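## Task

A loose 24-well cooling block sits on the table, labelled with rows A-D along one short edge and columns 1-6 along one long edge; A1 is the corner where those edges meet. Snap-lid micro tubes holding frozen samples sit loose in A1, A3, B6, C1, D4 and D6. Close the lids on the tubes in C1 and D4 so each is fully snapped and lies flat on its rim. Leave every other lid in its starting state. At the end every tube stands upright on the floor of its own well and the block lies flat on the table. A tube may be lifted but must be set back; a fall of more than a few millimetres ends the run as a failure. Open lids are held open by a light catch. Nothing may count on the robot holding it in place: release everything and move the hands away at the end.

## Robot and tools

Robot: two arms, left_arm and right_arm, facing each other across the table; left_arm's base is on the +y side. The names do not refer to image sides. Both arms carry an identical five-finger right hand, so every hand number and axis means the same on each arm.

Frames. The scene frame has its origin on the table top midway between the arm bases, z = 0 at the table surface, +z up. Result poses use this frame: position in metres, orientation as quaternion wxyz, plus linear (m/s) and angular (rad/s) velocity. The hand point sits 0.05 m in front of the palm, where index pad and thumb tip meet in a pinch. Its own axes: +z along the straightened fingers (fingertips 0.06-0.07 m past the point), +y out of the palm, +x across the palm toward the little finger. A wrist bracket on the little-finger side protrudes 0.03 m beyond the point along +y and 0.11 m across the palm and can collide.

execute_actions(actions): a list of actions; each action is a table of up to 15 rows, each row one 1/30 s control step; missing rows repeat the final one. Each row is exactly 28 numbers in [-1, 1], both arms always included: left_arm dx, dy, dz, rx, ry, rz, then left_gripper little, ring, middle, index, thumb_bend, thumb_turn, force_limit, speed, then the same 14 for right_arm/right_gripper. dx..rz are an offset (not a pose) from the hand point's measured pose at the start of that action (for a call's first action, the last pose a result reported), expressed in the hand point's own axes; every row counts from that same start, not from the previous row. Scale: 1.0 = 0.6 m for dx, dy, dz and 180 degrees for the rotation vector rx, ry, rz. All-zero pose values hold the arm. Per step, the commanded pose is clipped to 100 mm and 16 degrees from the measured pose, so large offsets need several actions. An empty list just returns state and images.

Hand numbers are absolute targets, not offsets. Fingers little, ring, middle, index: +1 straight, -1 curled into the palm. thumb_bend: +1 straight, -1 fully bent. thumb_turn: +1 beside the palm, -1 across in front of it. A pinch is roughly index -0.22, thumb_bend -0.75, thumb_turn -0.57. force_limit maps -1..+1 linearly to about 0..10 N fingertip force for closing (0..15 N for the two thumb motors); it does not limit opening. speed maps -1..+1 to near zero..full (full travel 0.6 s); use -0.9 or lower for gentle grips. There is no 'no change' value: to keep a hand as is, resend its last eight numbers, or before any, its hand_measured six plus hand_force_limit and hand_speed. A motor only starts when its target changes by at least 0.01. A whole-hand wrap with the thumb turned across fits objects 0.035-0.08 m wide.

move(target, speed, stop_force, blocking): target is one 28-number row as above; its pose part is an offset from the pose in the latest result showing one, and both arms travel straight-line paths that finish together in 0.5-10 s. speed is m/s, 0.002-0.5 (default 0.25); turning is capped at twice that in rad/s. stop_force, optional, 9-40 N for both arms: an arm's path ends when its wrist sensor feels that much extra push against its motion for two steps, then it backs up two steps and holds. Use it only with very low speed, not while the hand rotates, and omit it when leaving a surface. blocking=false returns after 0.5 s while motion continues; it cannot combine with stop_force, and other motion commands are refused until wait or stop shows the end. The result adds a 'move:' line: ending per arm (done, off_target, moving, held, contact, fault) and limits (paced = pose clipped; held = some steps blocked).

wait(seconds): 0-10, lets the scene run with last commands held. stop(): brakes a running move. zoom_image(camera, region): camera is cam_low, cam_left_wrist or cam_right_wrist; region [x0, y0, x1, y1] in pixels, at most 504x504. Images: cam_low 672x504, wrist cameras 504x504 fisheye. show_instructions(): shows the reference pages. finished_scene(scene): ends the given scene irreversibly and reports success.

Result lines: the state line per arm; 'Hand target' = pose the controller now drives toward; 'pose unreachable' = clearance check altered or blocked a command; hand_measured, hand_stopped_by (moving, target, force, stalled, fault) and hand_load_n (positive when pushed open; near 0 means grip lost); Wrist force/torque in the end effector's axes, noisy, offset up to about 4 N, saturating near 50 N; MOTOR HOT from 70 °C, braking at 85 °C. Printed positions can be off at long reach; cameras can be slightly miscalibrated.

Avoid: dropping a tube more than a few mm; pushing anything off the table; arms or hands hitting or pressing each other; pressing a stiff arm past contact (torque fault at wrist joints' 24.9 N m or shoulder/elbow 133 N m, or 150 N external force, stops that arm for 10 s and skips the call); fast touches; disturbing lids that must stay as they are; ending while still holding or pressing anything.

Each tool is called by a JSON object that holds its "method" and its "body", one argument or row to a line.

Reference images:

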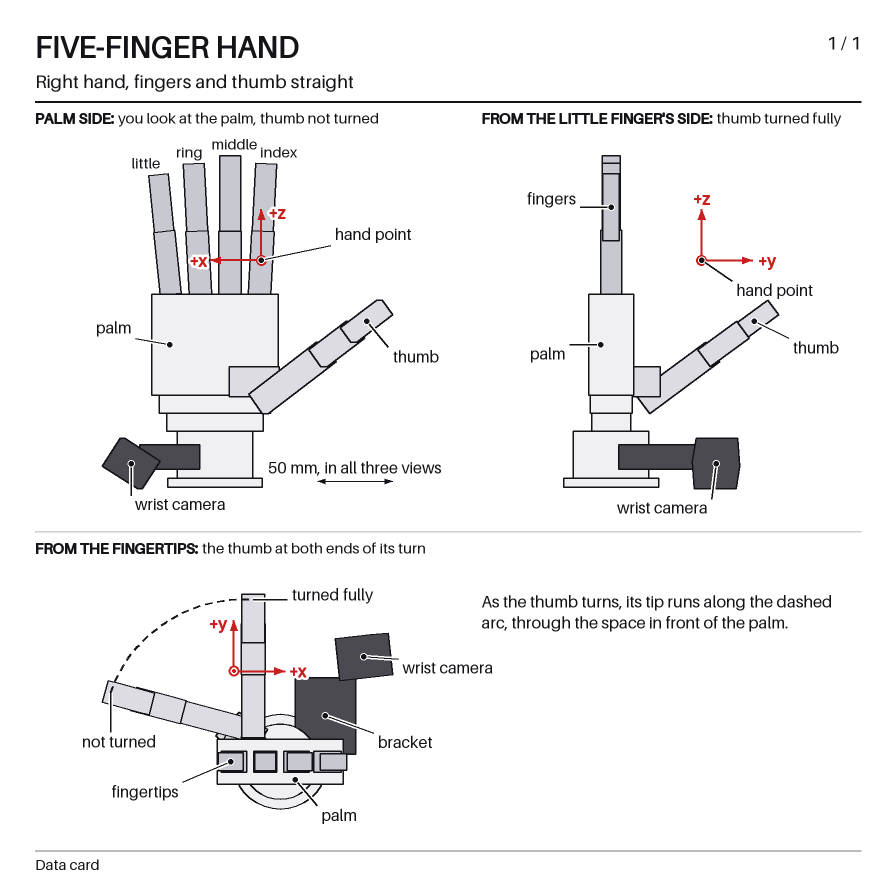

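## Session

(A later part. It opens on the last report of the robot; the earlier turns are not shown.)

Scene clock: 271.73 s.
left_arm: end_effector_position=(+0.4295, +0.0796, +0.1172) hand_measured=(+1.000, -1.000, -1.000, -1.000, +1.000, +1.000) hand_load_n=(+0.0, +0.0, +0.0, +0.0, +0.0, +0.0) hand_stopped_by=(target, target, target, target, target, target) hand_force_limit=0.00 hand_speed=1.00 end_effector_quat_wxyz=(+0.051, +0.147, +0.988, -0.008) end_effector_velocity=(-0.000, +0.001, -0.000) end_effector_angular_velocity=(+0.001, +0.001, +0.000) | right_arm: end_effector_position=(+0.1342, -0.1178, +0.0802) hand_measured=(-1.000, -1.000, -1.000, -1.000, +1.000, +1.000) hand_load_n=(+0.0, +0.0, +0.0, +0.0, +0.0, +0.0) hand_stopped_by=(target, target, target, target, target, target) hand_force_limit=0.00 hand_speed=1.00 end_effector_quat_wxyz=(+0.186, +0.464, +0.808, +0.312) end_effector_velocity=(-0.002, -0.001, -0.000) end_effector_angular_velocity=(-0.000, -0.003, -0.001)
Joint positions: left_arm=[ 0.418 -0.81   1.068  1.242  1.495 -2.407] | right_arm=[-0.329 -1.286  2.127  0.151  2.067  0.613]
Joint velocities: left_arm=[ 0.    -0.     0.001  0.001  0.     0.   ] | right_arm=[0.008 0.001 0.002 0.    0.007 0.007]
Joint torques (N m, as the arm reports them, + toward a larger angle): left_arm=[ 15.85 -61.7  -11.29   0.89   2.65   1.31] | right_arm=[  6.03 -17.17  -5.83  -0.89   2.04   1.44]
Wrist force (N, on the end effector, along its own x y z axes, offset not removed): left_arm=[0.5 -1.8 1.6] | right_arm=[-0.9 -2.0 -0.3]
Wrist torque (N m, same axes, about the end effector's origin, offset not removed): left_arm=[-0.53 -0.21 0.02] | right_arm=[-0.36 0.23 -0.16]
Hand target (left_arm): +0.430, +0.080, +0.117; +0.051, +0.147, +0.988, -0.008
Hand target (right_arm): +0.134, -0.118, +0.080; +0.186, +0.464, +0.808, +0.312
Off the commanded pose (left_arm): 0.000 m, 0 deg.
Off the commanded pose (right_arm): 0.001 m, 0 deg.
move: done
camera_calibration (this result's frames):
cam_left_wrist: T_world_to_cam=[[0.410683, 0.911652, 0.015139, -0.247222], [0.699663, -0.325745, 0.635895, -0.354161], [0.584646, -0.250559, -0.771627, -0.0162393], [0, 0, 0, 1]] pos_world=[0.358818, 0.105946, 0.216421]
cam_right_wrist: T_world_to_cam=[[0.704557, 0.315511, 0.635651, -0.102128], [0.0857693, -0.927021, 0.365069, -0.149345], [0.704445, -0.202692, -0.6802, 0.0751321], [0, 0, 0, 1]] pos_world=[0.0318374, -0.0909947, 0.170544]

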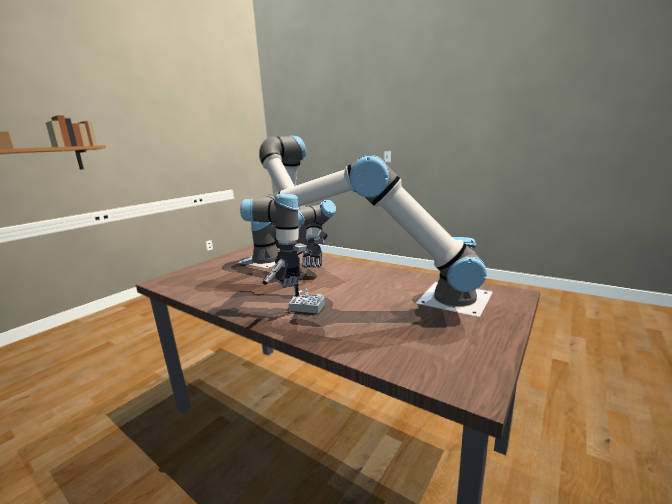

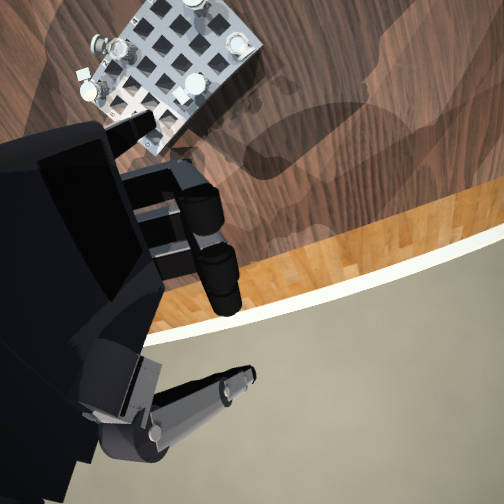

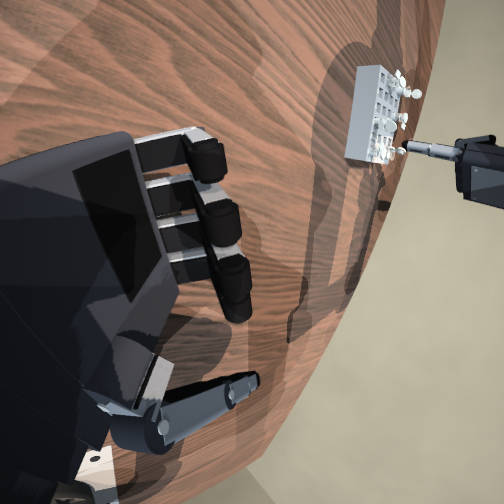

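{"method": "move", "body": {
  "target": [0,-0.0343,0,0,0,0, 1,-1,-1,-1,1,1,0,1, 0,0,0,0,0,0, -1,-1,-1,-1,1,1,0,1],
  "speed": 0.01,
  "stop_force": 10
}}

{"method": "zoom_image", "body": {
  "camera": "cam_right_wrist",
  "region": [365, 125, 435, 185]
}}

{"method": "zoom_image", "body": {
  "camera": "cam_left_wrist",
  "region": [100, 70, 220, 170]
}}

Scene clock: 279.17 s.
left_arm: end_effector_position=(+0.4236, +0.0602, +0.1173) hand_measured=(+1.000, -1.000, -1.000, -1.000, +1.000, +1.000) hand_load_n=(-0.5, +0.0, +0.0, +0.0, +0.0, +0.0) hand_stopped_by=(target, target, target, target, target, target) hand_force_limit=0.00 hand_speed=1.00 end_effector_quat_wxyz=(+0.051, +0.147, +0.988, -0.008) end_effector_velocity=(-0.000, -0.003, +0.001) end_effector_angular_velocity=(-0.001, -0.002, +0.001) | right_arm: end_effector_position=(+0.1342, -0.1178, +0.0802) hand_measured=(-1.000, -1.000, -1.000, -1.000, +1.000, +1.000) hand_load_n=(+0.0, +0.0, +0.0, +0.0, +0.0, +0.0) hand_stopped_by=(target, target, target, target, target, target) hand_force_limit=0.00 hand_speed=1.00 end_effector_quat_wxyz=(+0.186, +0.464, +0.808, +0.312) end_effector_velocity=(+0.000, +0.001, +0.000) end_effector_angular_velocity=(+0.002, -0.000, -0.000)
Joint positions: left_arm=[ 0.395 -0.777  1.011  1.269  1.493 -2.43 ] | right_arm=[-0.329 -1.286  2.127  0.151  2.067  0.613]
Joint velocities: left_arm=[-0.003  0.005 -0.01   0.004 -0.001 -0.004] | right_arm=[-0.     0.    -0.002 -0.    -0.     0.   ]
Joint torques (N m, as the arm reports them, + toward a larger angle): left_arm=[-16.29 -41.17 -28.53   4.15  -2.55  -1.74] | right_arm=[ -8.62 -31.84 -18.42   1.46  -0.9   -1.59]
Wrist force (N, on the end effector, along its own x y z axes, offset not removed): left_arm=[-0.6 -2.8 -0.3] | right_arm=[-2.0 -1.3 -0.5]
Wrist torque (N m, same axes, about the end effector's origin, offset not removed): left_arm=[-0.46 0.15 0.08] | right_arm=[-0.24 0.38 -0.23]
Hand target (left_arm): +0.423, +0.060, +0.117; +0.051, +0.147, +0.988, -0.008
Hand target (right_arm): +0.134, -0.118, +0.080; +0.186, +0.464, +0.808, +0.312
Off the commanded pose (left_arm): 0.000 m, 0 deg.
Off the commanded pose (right_arm): 0.000 m, 0 deg.
move: done
camera_calibration (this result's frames):
cam_left_wrist: T_world_to_cam=[[0.410699, 0.911646, 0.0150757, -0.22711], [0.699668, -0.325718, 0.635903, -0.356343], [0.584629, -0.250616, -0.771622, -0.017602], [0, 0, 0, 1]] pos_world=[0.352886, 0.0865655, 0.216441]
cam_right_wrist: T_world_to_cam=[[0.704557, 0.31552, 0.635646, -0.102121], [0.0857669, -0.927016, 0.365084, -0.149349], [0.704445, -0.202705, -0.680197, 0.0751324], [0, 0, 0, 1]] pos_world=[0.0318327, -0.0909975, 0.170542]

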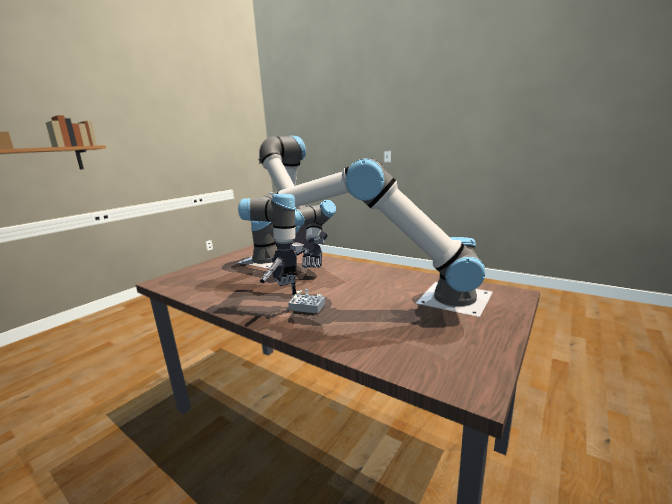

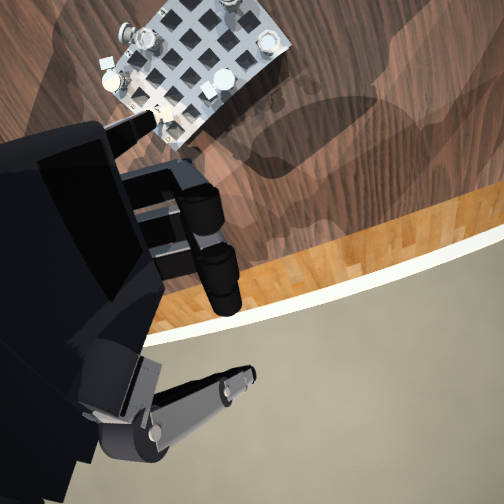

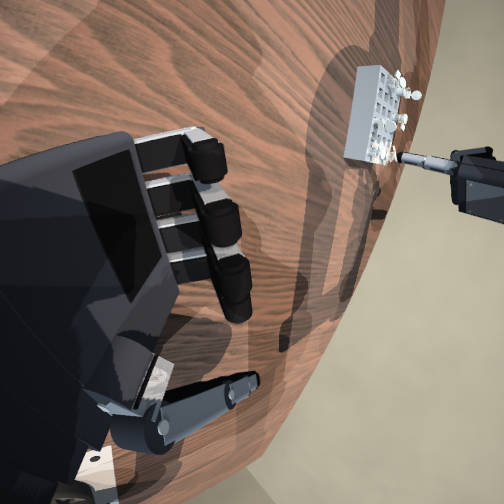

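Region (365, 125, 435, 185) of cam_right_wrist's 504x504 image, scaled by 7.200, with more detail than that image has; it fills the top 432 rows of this view, and the rest is white.

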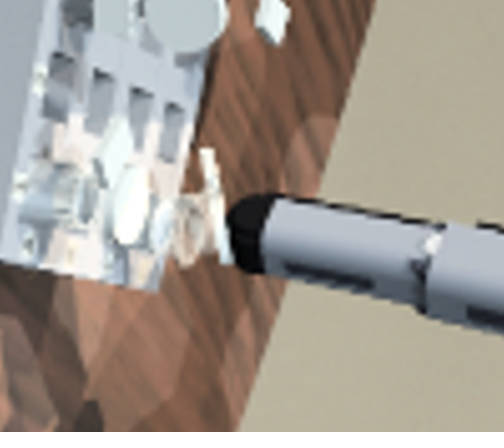

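Region (100, 70, 220, 170) of cam_left_wrist's 504x504 image, scaled by 4.200, with more detail than that image has.

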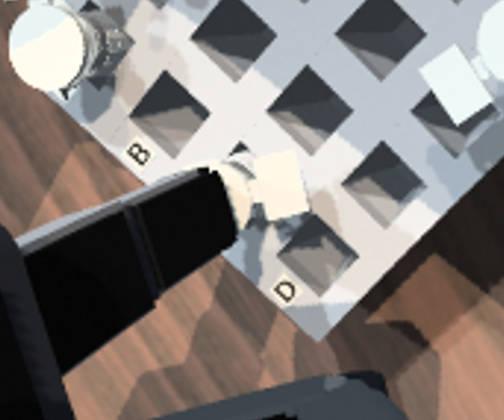

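{"method": "move", "body": {
  "target": [0.0015,0,0.0142,0,0,0, 1,-1,-1,-1,1,1,0,1, 0,0,0,0,0,0, -1,-1,-1,-1,1,1,0,1],
  "speed": 0.003,
  "stop_force": 12
}}

{"method": "zoom_image", "body": {
  "camera": "cam_right_wrist",
  "region": [365, 125, 435, 185]
}}

{"method": "zoom_image", "body": {
  "camera": "cam_left_wrist",
  "region": [100, 70, 220, 170]
}}

Scene clock: 284.10 s.
left_arm: end_effector_position=(+0.4235, +0.0601, +0.1116) hand_measured=(+1.000, -1.000, -1.000, -1.000, +1.000, +1.000) hand_load_n=(-0.5, +0.0, +0.0, +0.0, +0.0, +0.0) hand_stopped_by=(target, target, target, target, target, target) hand_force_limit=0.00 hand_speed=1.00 end_effector_quat_wxyz=(+0.051, +0.147, +0.988, -0.008) end_effector_velocity=(-0.000, +0.001, +0.001) end_effector_angular_velocity=(+0.003, +0.001, +0.001) | right_arm: end_effector_position=(+0.1342, -0.1178, +0.0802) hand_measured=(-1.000, -1.000, -1.000, -1.000, +1.000, +1.000) hand_load_n=(+0.0, +0.0, +0.0, +0.0, +0.0, +0.0) hand_stopped_by=(target, target, target, target, target, target) hand_force_limit=0.00 hand_speed=1.00 end_effector_quat_wxyz=(+0.186, +0.464, +0.808, +0.312) end_effector_velocity=(+0.000, +0.000, -0.000) end_effector_angular_velocity=(-0.000, +0.001, +0.000)
Joint positions: left_arm=[ 0.395 -0.773  1.019  1.257  1.493 -2.43 ] | right_arm=[-0.329 -1.286  2.127  0.151  2.067  0.613]
Joint velocities: left_arm=[ 0.    -0.    -0.001  0.004 -0.    -0.   ] | right_arm=[-0.001  0.001  0.    -0.    -0.002 -0.   ]
Joint torques (N m, as the arm reports them, + toward a larger angle): left_arm=[ 15.78 -39.05 -22.66   1.73  -1.41   1.34] | right_arm=[ -5.45 -31.13 -18.28  -0.08  -0.39  -0.89]
Wrist force (N, on the end effector, along its own x y z axes, offset not removed): left_arm=[-1.3 -1.3 -19.1] | right_arm=[-2.6 -1.7 0.3]
Wrist torque (N m, same axes, about the end effector's origin, offset not removed): left_arm=[0.93 1.13 0.01] | right_arm=[-0.37 0.42 -0.28]
Hand target (left_arm): +0.424, +0.060, +0.112; +0.051, +0.147, +0.988, -0.008
Hand target (right_arm): +0.134, -0.118, +0.080; +0.186, +0.464, +0.808, +0.312
Off the commanded pose (left_arm): 0.003 m, 0 deg.
Off the commanded pose (right_arm): 0.000 m, 0 deg.
move: contact (left_arm)
camera_calibration (this result's frames):
cam_left_wrist: T_world_to_cam=[[0.41069, 0.91165, 0.0151275, -0.226935], [0.699682, -0.325752, 0.63587, -0.352753], [0.584618, -0.250561, -0.771648, -0.0219358], [0, 0, 0, 1]] pos_world=[0.352839, 0.0864792, 0.210811]
cam_right_wrist: T_world_to_cam=[[0.704557, 0.315513, 0.63565, -0.102127], [0.0857694, -0.92702, 0.365072, -0.149345], [0.704445, -0.202694, -0.6802, 0.0751318], [0, 0, 0, 1]] pos_world=[0.0318374, -0.0909949, 0.170544]

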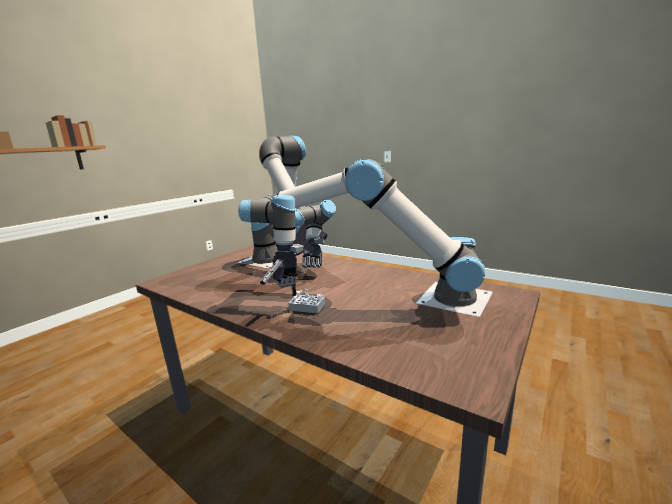

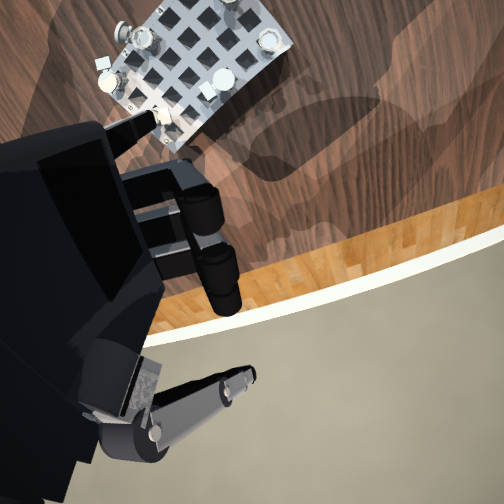

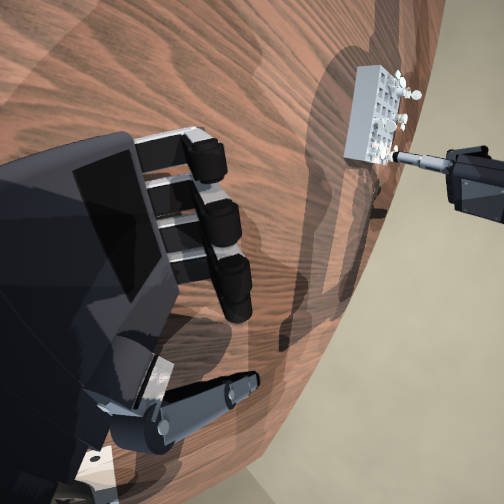

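Region (365, 125, 435, 185) of cam_right_wrist's 504x504 image, scaled by 7.200, with more detail than that image has; it fills the top 432 rows of this view, and the rest is white.

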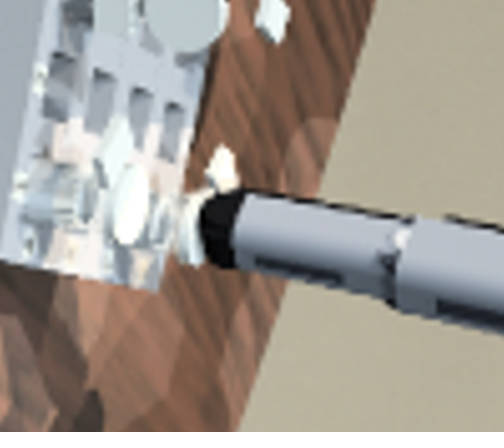

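Region (100, 70, 220, 170) of cam_left_wrist's 504x504 image, scaled by 4.200, with more detail than that image has.

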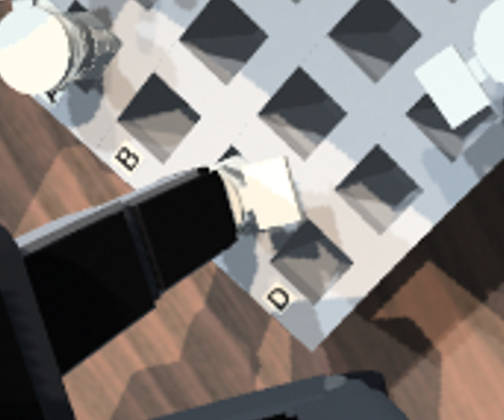

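{"method": "move", "body": {
  "target": [-0.0052,0,-0.0497,0,0,0, 1,-1,-1,-1,1,1,0,1, 0,0,0,0,0,0, -1,-1,-1,-1,1,1,0,1],
  "speed": 0.05
}}

{"method": "zoom_image", "body": {
  "camera": "cam_right_wrist",
  "region": [365, 105, 425, 170]
}}

{"method": "zoom_image", "body": {
  "camera": "cam_left_wrist",
  "region": [100, 0, 300, 160]
}}

Scene clock: 288.57 s.
left_arm: end_effector_position=(+0.4236, +0.0602, +0.1414) hand_measured=(+1.000, -1.000, -1.000, -1.000, +1.000, +1.000) hand_load_n=(+0.0, +0.0, +0.0, +0.0, +0.0, +0.0) hand_stopped_by=(target, target, target, target, target, target) hand_force_limit=0.00 hand_speed=1.00 end_effector_quat_wxyz=(+0.051, +0.147, +0.988, -0.008) end_effector_velocity=(-0.000, +0.000, +0.002) end_effector_angular_velocity=(+0.001, +0.001, +0.001) | right_arm: end_effector_position=(+0.1342, -0.1178, +0.0802) hand_measured=(-1.000, -1.000, -1.000, -1.000, +1.000, +1.000) hand_load_n=(+0.0, +0.0, +0.0, +0.0, +0.0, +0.0) hand_stopped_by=(target, target, target, target, target, target) hand_force_limit=0.00 hand_speed=1.00 end_effector_quat_wxyz=(+0.186, +0.464, +0.808, +0.312) end_effector_velocity=(+0.001, +0.001, +0.001) end_effector_angular_velocity=(+0.003, -0.001, -0.001)
Joint positions: left_arm=[ 0.395 -0.791  0.973  1.321  1.493 -2.43 ] | right_arm=[-0.329 -1.286  2.127  0.151  2.067  0.613]
Joint velocities: left_arm=[-0.    -0.001 -0.003  0.006  0.    -0.001] | right_arm=[-0.001 -0.001 -0.002  0.     0.001  0.   ]
Joint torques (N m, as the arm reports them, + toward a larger angle): left_arm=[ 15.11 -62.55 -27.16   4.31  -1.76   0.63] | right_arm=[  4.18 -27.7  -17.01   2.31   1.64   0.88]
Wrist force (N, on the end effector, along its own x y z axes, offset not removed): left_arm=[-0.7 -2.2 -1.5] | right_arm=[-0.9 -1.3 -0.5]
Wrist torque (N m, same axes, about the end effector's origin, offset not removed): left_arm=[-0.40 0.00 -0.13] | right_arm=[-0.25 0.23 -0.15]
Hand target (left_arm): +0.424, +0.060, +0.142; +0.051, +0.147, +0.988, -0.008
Hand target (right_arm): +0.134, -0.118, +0.080; +0.186, +0.464, +0.808, +0.312
Off the commanded pose (left_arm): 0.000 m, 0 deg.
Off the commanded pose (right_arm): 0.000 m, 0 deg.
move: done
camera_calibration (this result's frames):
cam_left_wrist: T_world_to_cam=[[0.41072, 0.911635, 0.0151601, -0.227482], [0.699627, -0.325778, 0.635918, -0.371674], [0.584664, -0.250578, -0.771608, 0.000977966], [0, 0, 0, 1]] pos_world=[0.352892, 0.0865422, 0.240557]
cam_right_wrist: T_world_to_cam=[[0.704563, 0.315502, 0.635649, -0.102129], [0.0857624, -0.927024, 0.365064, -0.149345], [0.70444, -0.202696, -0.680205, 0.0751323], [0, 0, 0, 1]] pos_world=[0.0318382, -0.0909954, 0.170544]

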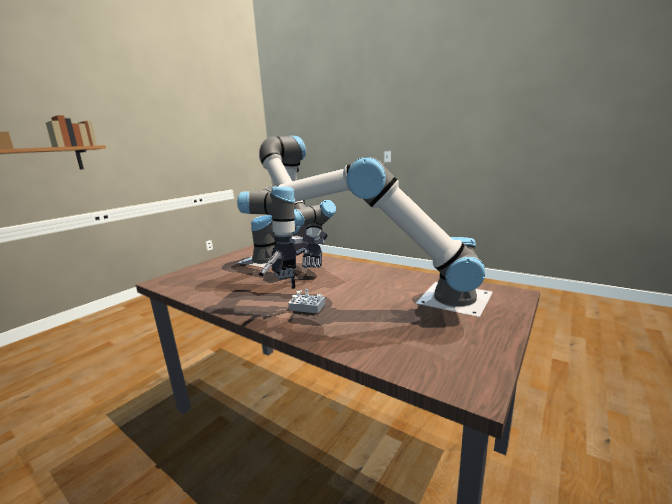

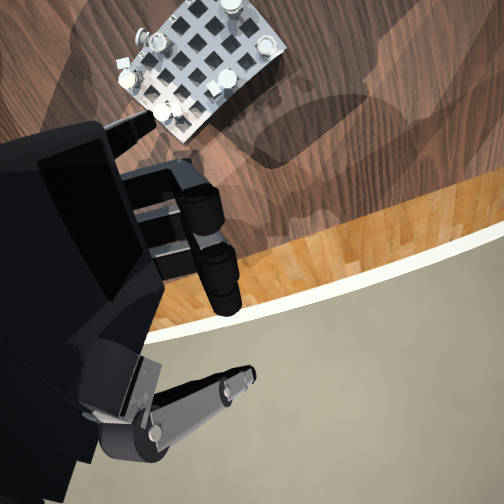

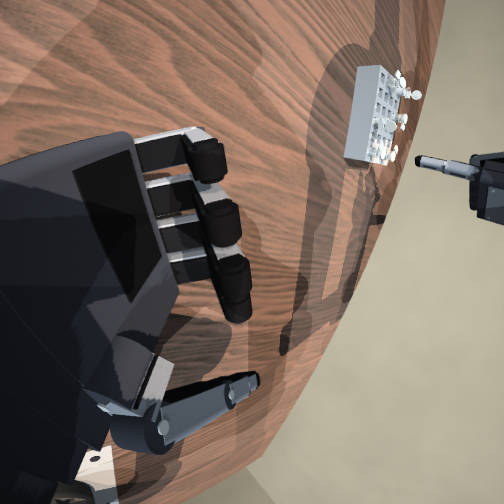

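Region (365, 105, 425, 170) of cam_right_wrist's 504x504 image, scaled by 7.754, with more detail than that image has; it fills the left 465 columns of this view, and the rest is white.

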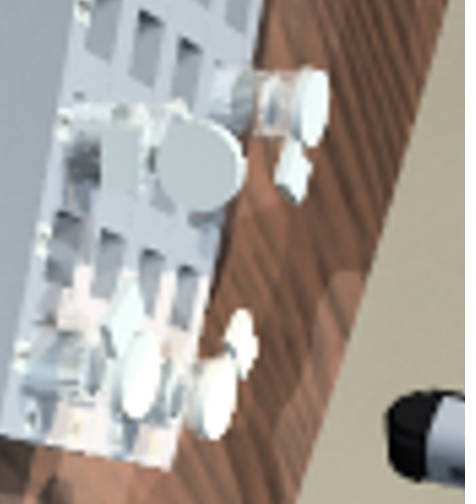

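Region (100, 0, 300, 160) of cam_left_wrist's 504x504 image, scaled by 2.520, with more detail than that image has; it fills the top 403 rows of this view, and the rest is white.

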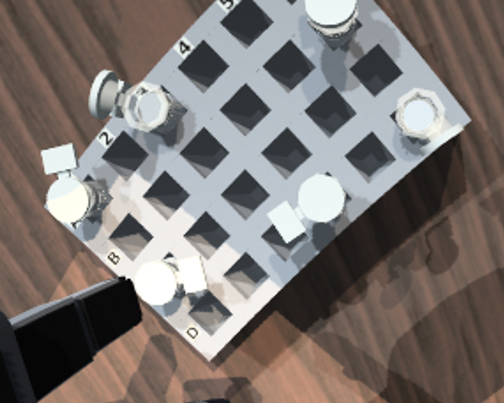

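{"method": "zoom_image", "body": {
  "camera": "cam_low",
  "region": [282, 282, 332, 318]
}}

{"method": "zoom_image", "body": {
  "camera": "cam_right_wrist",
  "region": [385, 65, 425, 135]
}}

{"method": "zoom_image", "body": {
  "camera": "cam_left_wrist",
  "region": [200, 55, 250, 105]
}}

{"method": "zoom_image", "body": {
  "camera": "cam_left_wrist",
  "region": [110, 50, 190, 130]
}}

Region (282, 282, 332, 318) of cam_low's 672x504 image, scaled by 10.080, with more detail than that image has; it fills the top 363 rows of this view, and the rest is white.

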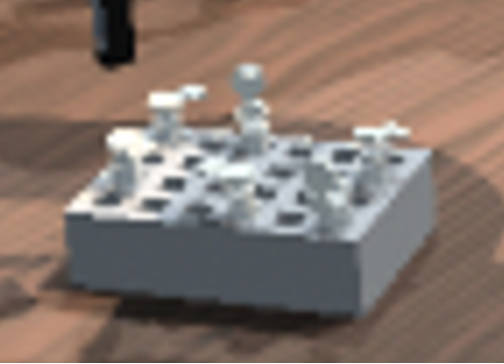

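Region (385, 65, 425, 135) of cam_right_wrist's 504x504 image, scaled by 7.200, with more detail than that image has; it fills the left 288 columns of this view, and the rest is white.

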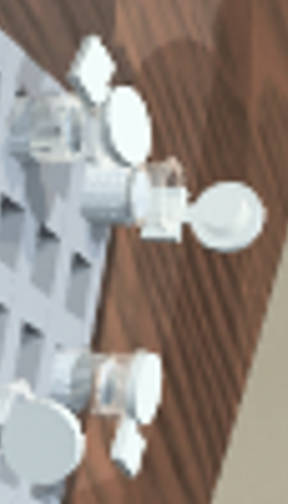

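Region (200, 55, 250, 105) of cam_left_wrist's 504x504 image, scaled by 10.080, with more detail than that image has.

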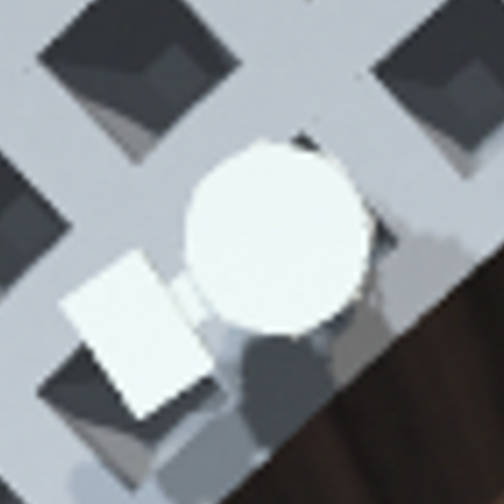

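Region (110, 50, 190, 130) of cam_left_wrist's 504x504 image, scaled by 6.300, with more detail than that image has.

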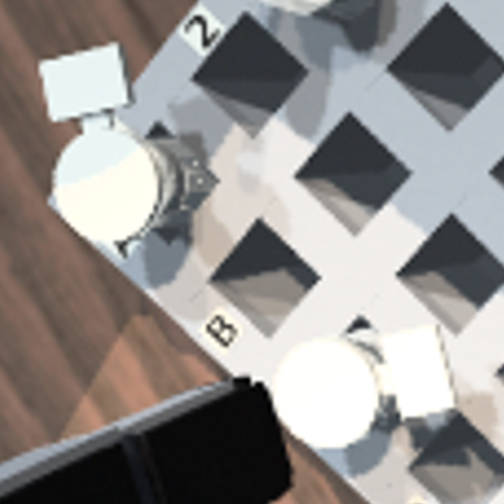

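{"method": "move", "body": {
  "target": [0.1311,0.2147,-0.2149,0,0,0, 1,-1,-1,-1,1,1,0,1, 0,0,0,0,0,0, -1,-1,-1,-1,1,1,0,1],
  "speed": 0.2
}}

{"method": "zoom_image", "body": {
  "camera": "cam_right_wrist",
  "region": [340, 60, 430, 170]
}}

Scene clock: 306.87 s.
left_arm: end_effector_position=(+0.3738, +0.2100, +0.2612) hand_measured=(+1.000, -1.000, -1.000, -1.000, +1.000, +1.000) hand_load_n=(+0.0, +0.0, +0.0, +0.0, +0.0, +0.0) hand_stopped_by=(target, target, target, target, target, target) hand_force_limit=0.00 hand_speed=1.00 end_effector_quat_wxyz=(+0.051, +0.147, +0.988, -0.008) end_effector_velocity=(-0.001, +0.003, +0.002) end_effector_angular_velocity=(+0.003, +0.000, -0.000) | right_arm: end_effector_position=(+0.1342, -0.1178, +0.0802) hand_measured=(-1.000, -1.000, -1.000, -1.000, +1.000, +1.000) hand_load_n=(+0.0, +0.0, +0.0, +0.0, +0.0, +0.0) hand_stopped_by=(target, target, target, target, target, target) hand_force_limit=0.00 hand_speed=1.00 end_effector_quat_wxyz=(+0.186, +0.464, +0.808, +0.312) end_effector_velocity=(-0.000, +0.000, +0.001) end_effector_angular_velocity=(+0.001, -0.001, +0.000)
Joint positions: left_arm=[ 0.429 -1.228  1.352  1.376  1.496 -2.396] | right_arm=[-0.329 -1.286  2.127  0.151  2.067  0.613]
Joint velocities: left_arm=[ 0.    -0.006  0.003  0.006 -0.001  0.   ] | right_arm=[ 0.001 -0.001 -0.001  0.     0.001  0.001]
Joint torques (N m, as the arm reports them, + toward a larger angle): left_arm=[ 16.17 -45.66 -12.91   4.13  -2.01   1.38] | right_arm=[  4.11 -27.79 -16.96   2.4    1.64  -1.65]
Wrist force (N, on the end effector, along its own x y z axes, offset not removed): left_arm=[0.7 -0.3 -0.5] | right_arm=[-1.1 -0.5 0.0]
Wrist torque (N m, same axes, about the end effector's origin, offset not removed): left_arm=[-0.02 -0.06 0.05] | right_arm=[-0.22 0.25 -0.11]
Hand target (left_arm): +0.374, +0.210, +0.261; +0.051, +0.147, +0.988, -0.008
Hand target (right_arm): +0.134, -0.118, +0.080; +0.186, +0.464, +0.808, +0.312
Off the commanded pose (left_arm): 0.000 m, 0 deg.
Off the commanded pose (right_arm): 0.000 m, 0 deg.
move: done
camera_calibration (this result's frames):
cam_left_wrist: T_world_to_cam=[[0.410718, 0.911637, 0.0151204, -0.345453], [0.69973, -0.325794, 0.635796, -0.364263], [0.584541, -0.250553, -0.771709, 0.160172], [0, 0, 0, 1]] pos_world=[0.303142, 0.236385, 0.360427]
cam_right_wrist: T_world_to_cam=[[0.704563, 0.315502, 0.635649, -0.102129], [0.0857622, -0.927024, 0.365064, -0.149345], [0.70444, -0.202696, -0.680205, 0.0751322], [0, 0, 0, 1]] pos_world=[0.0318382, -0.0909955, 0.170544]

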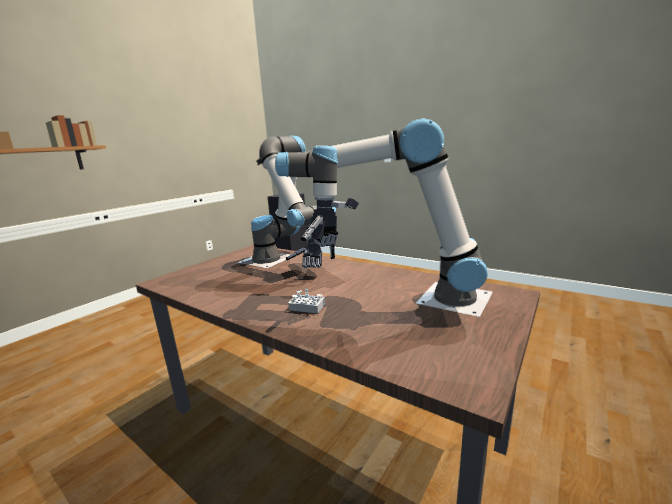

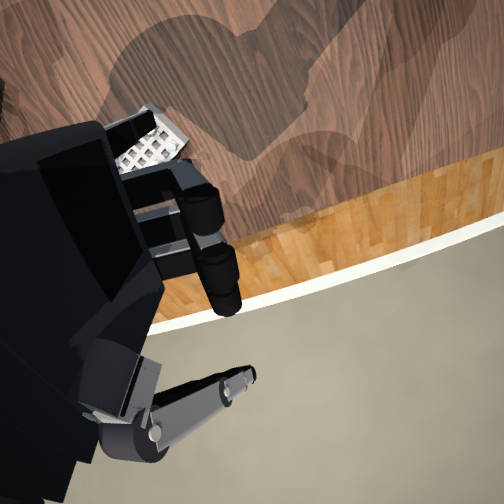

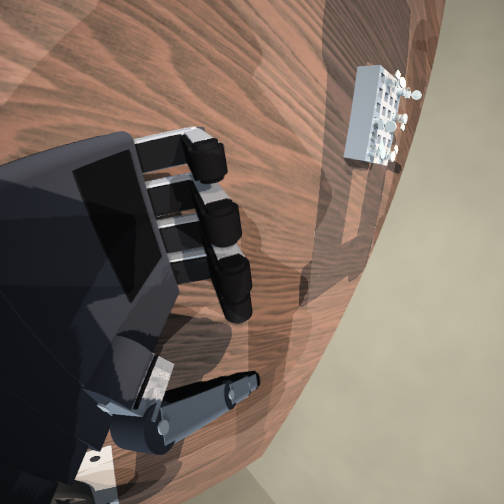

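Region (340, 60, 430, 170) of cam_right_wrist's 504x504 image, scaled by 4.582, with more detail than that image has; it fills the left 412 columns of this view, and the rest is white.

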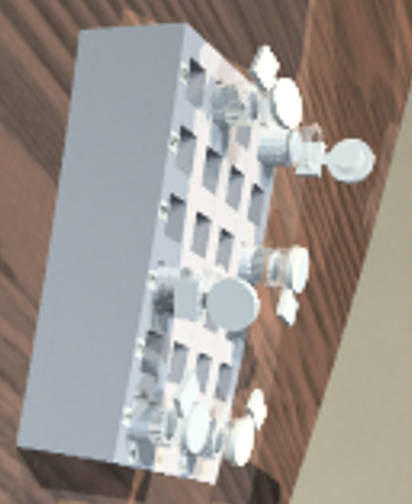

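{"method": "finished_scene", "body": {
  "scene": 1
}}

The scene is finished: the task was done.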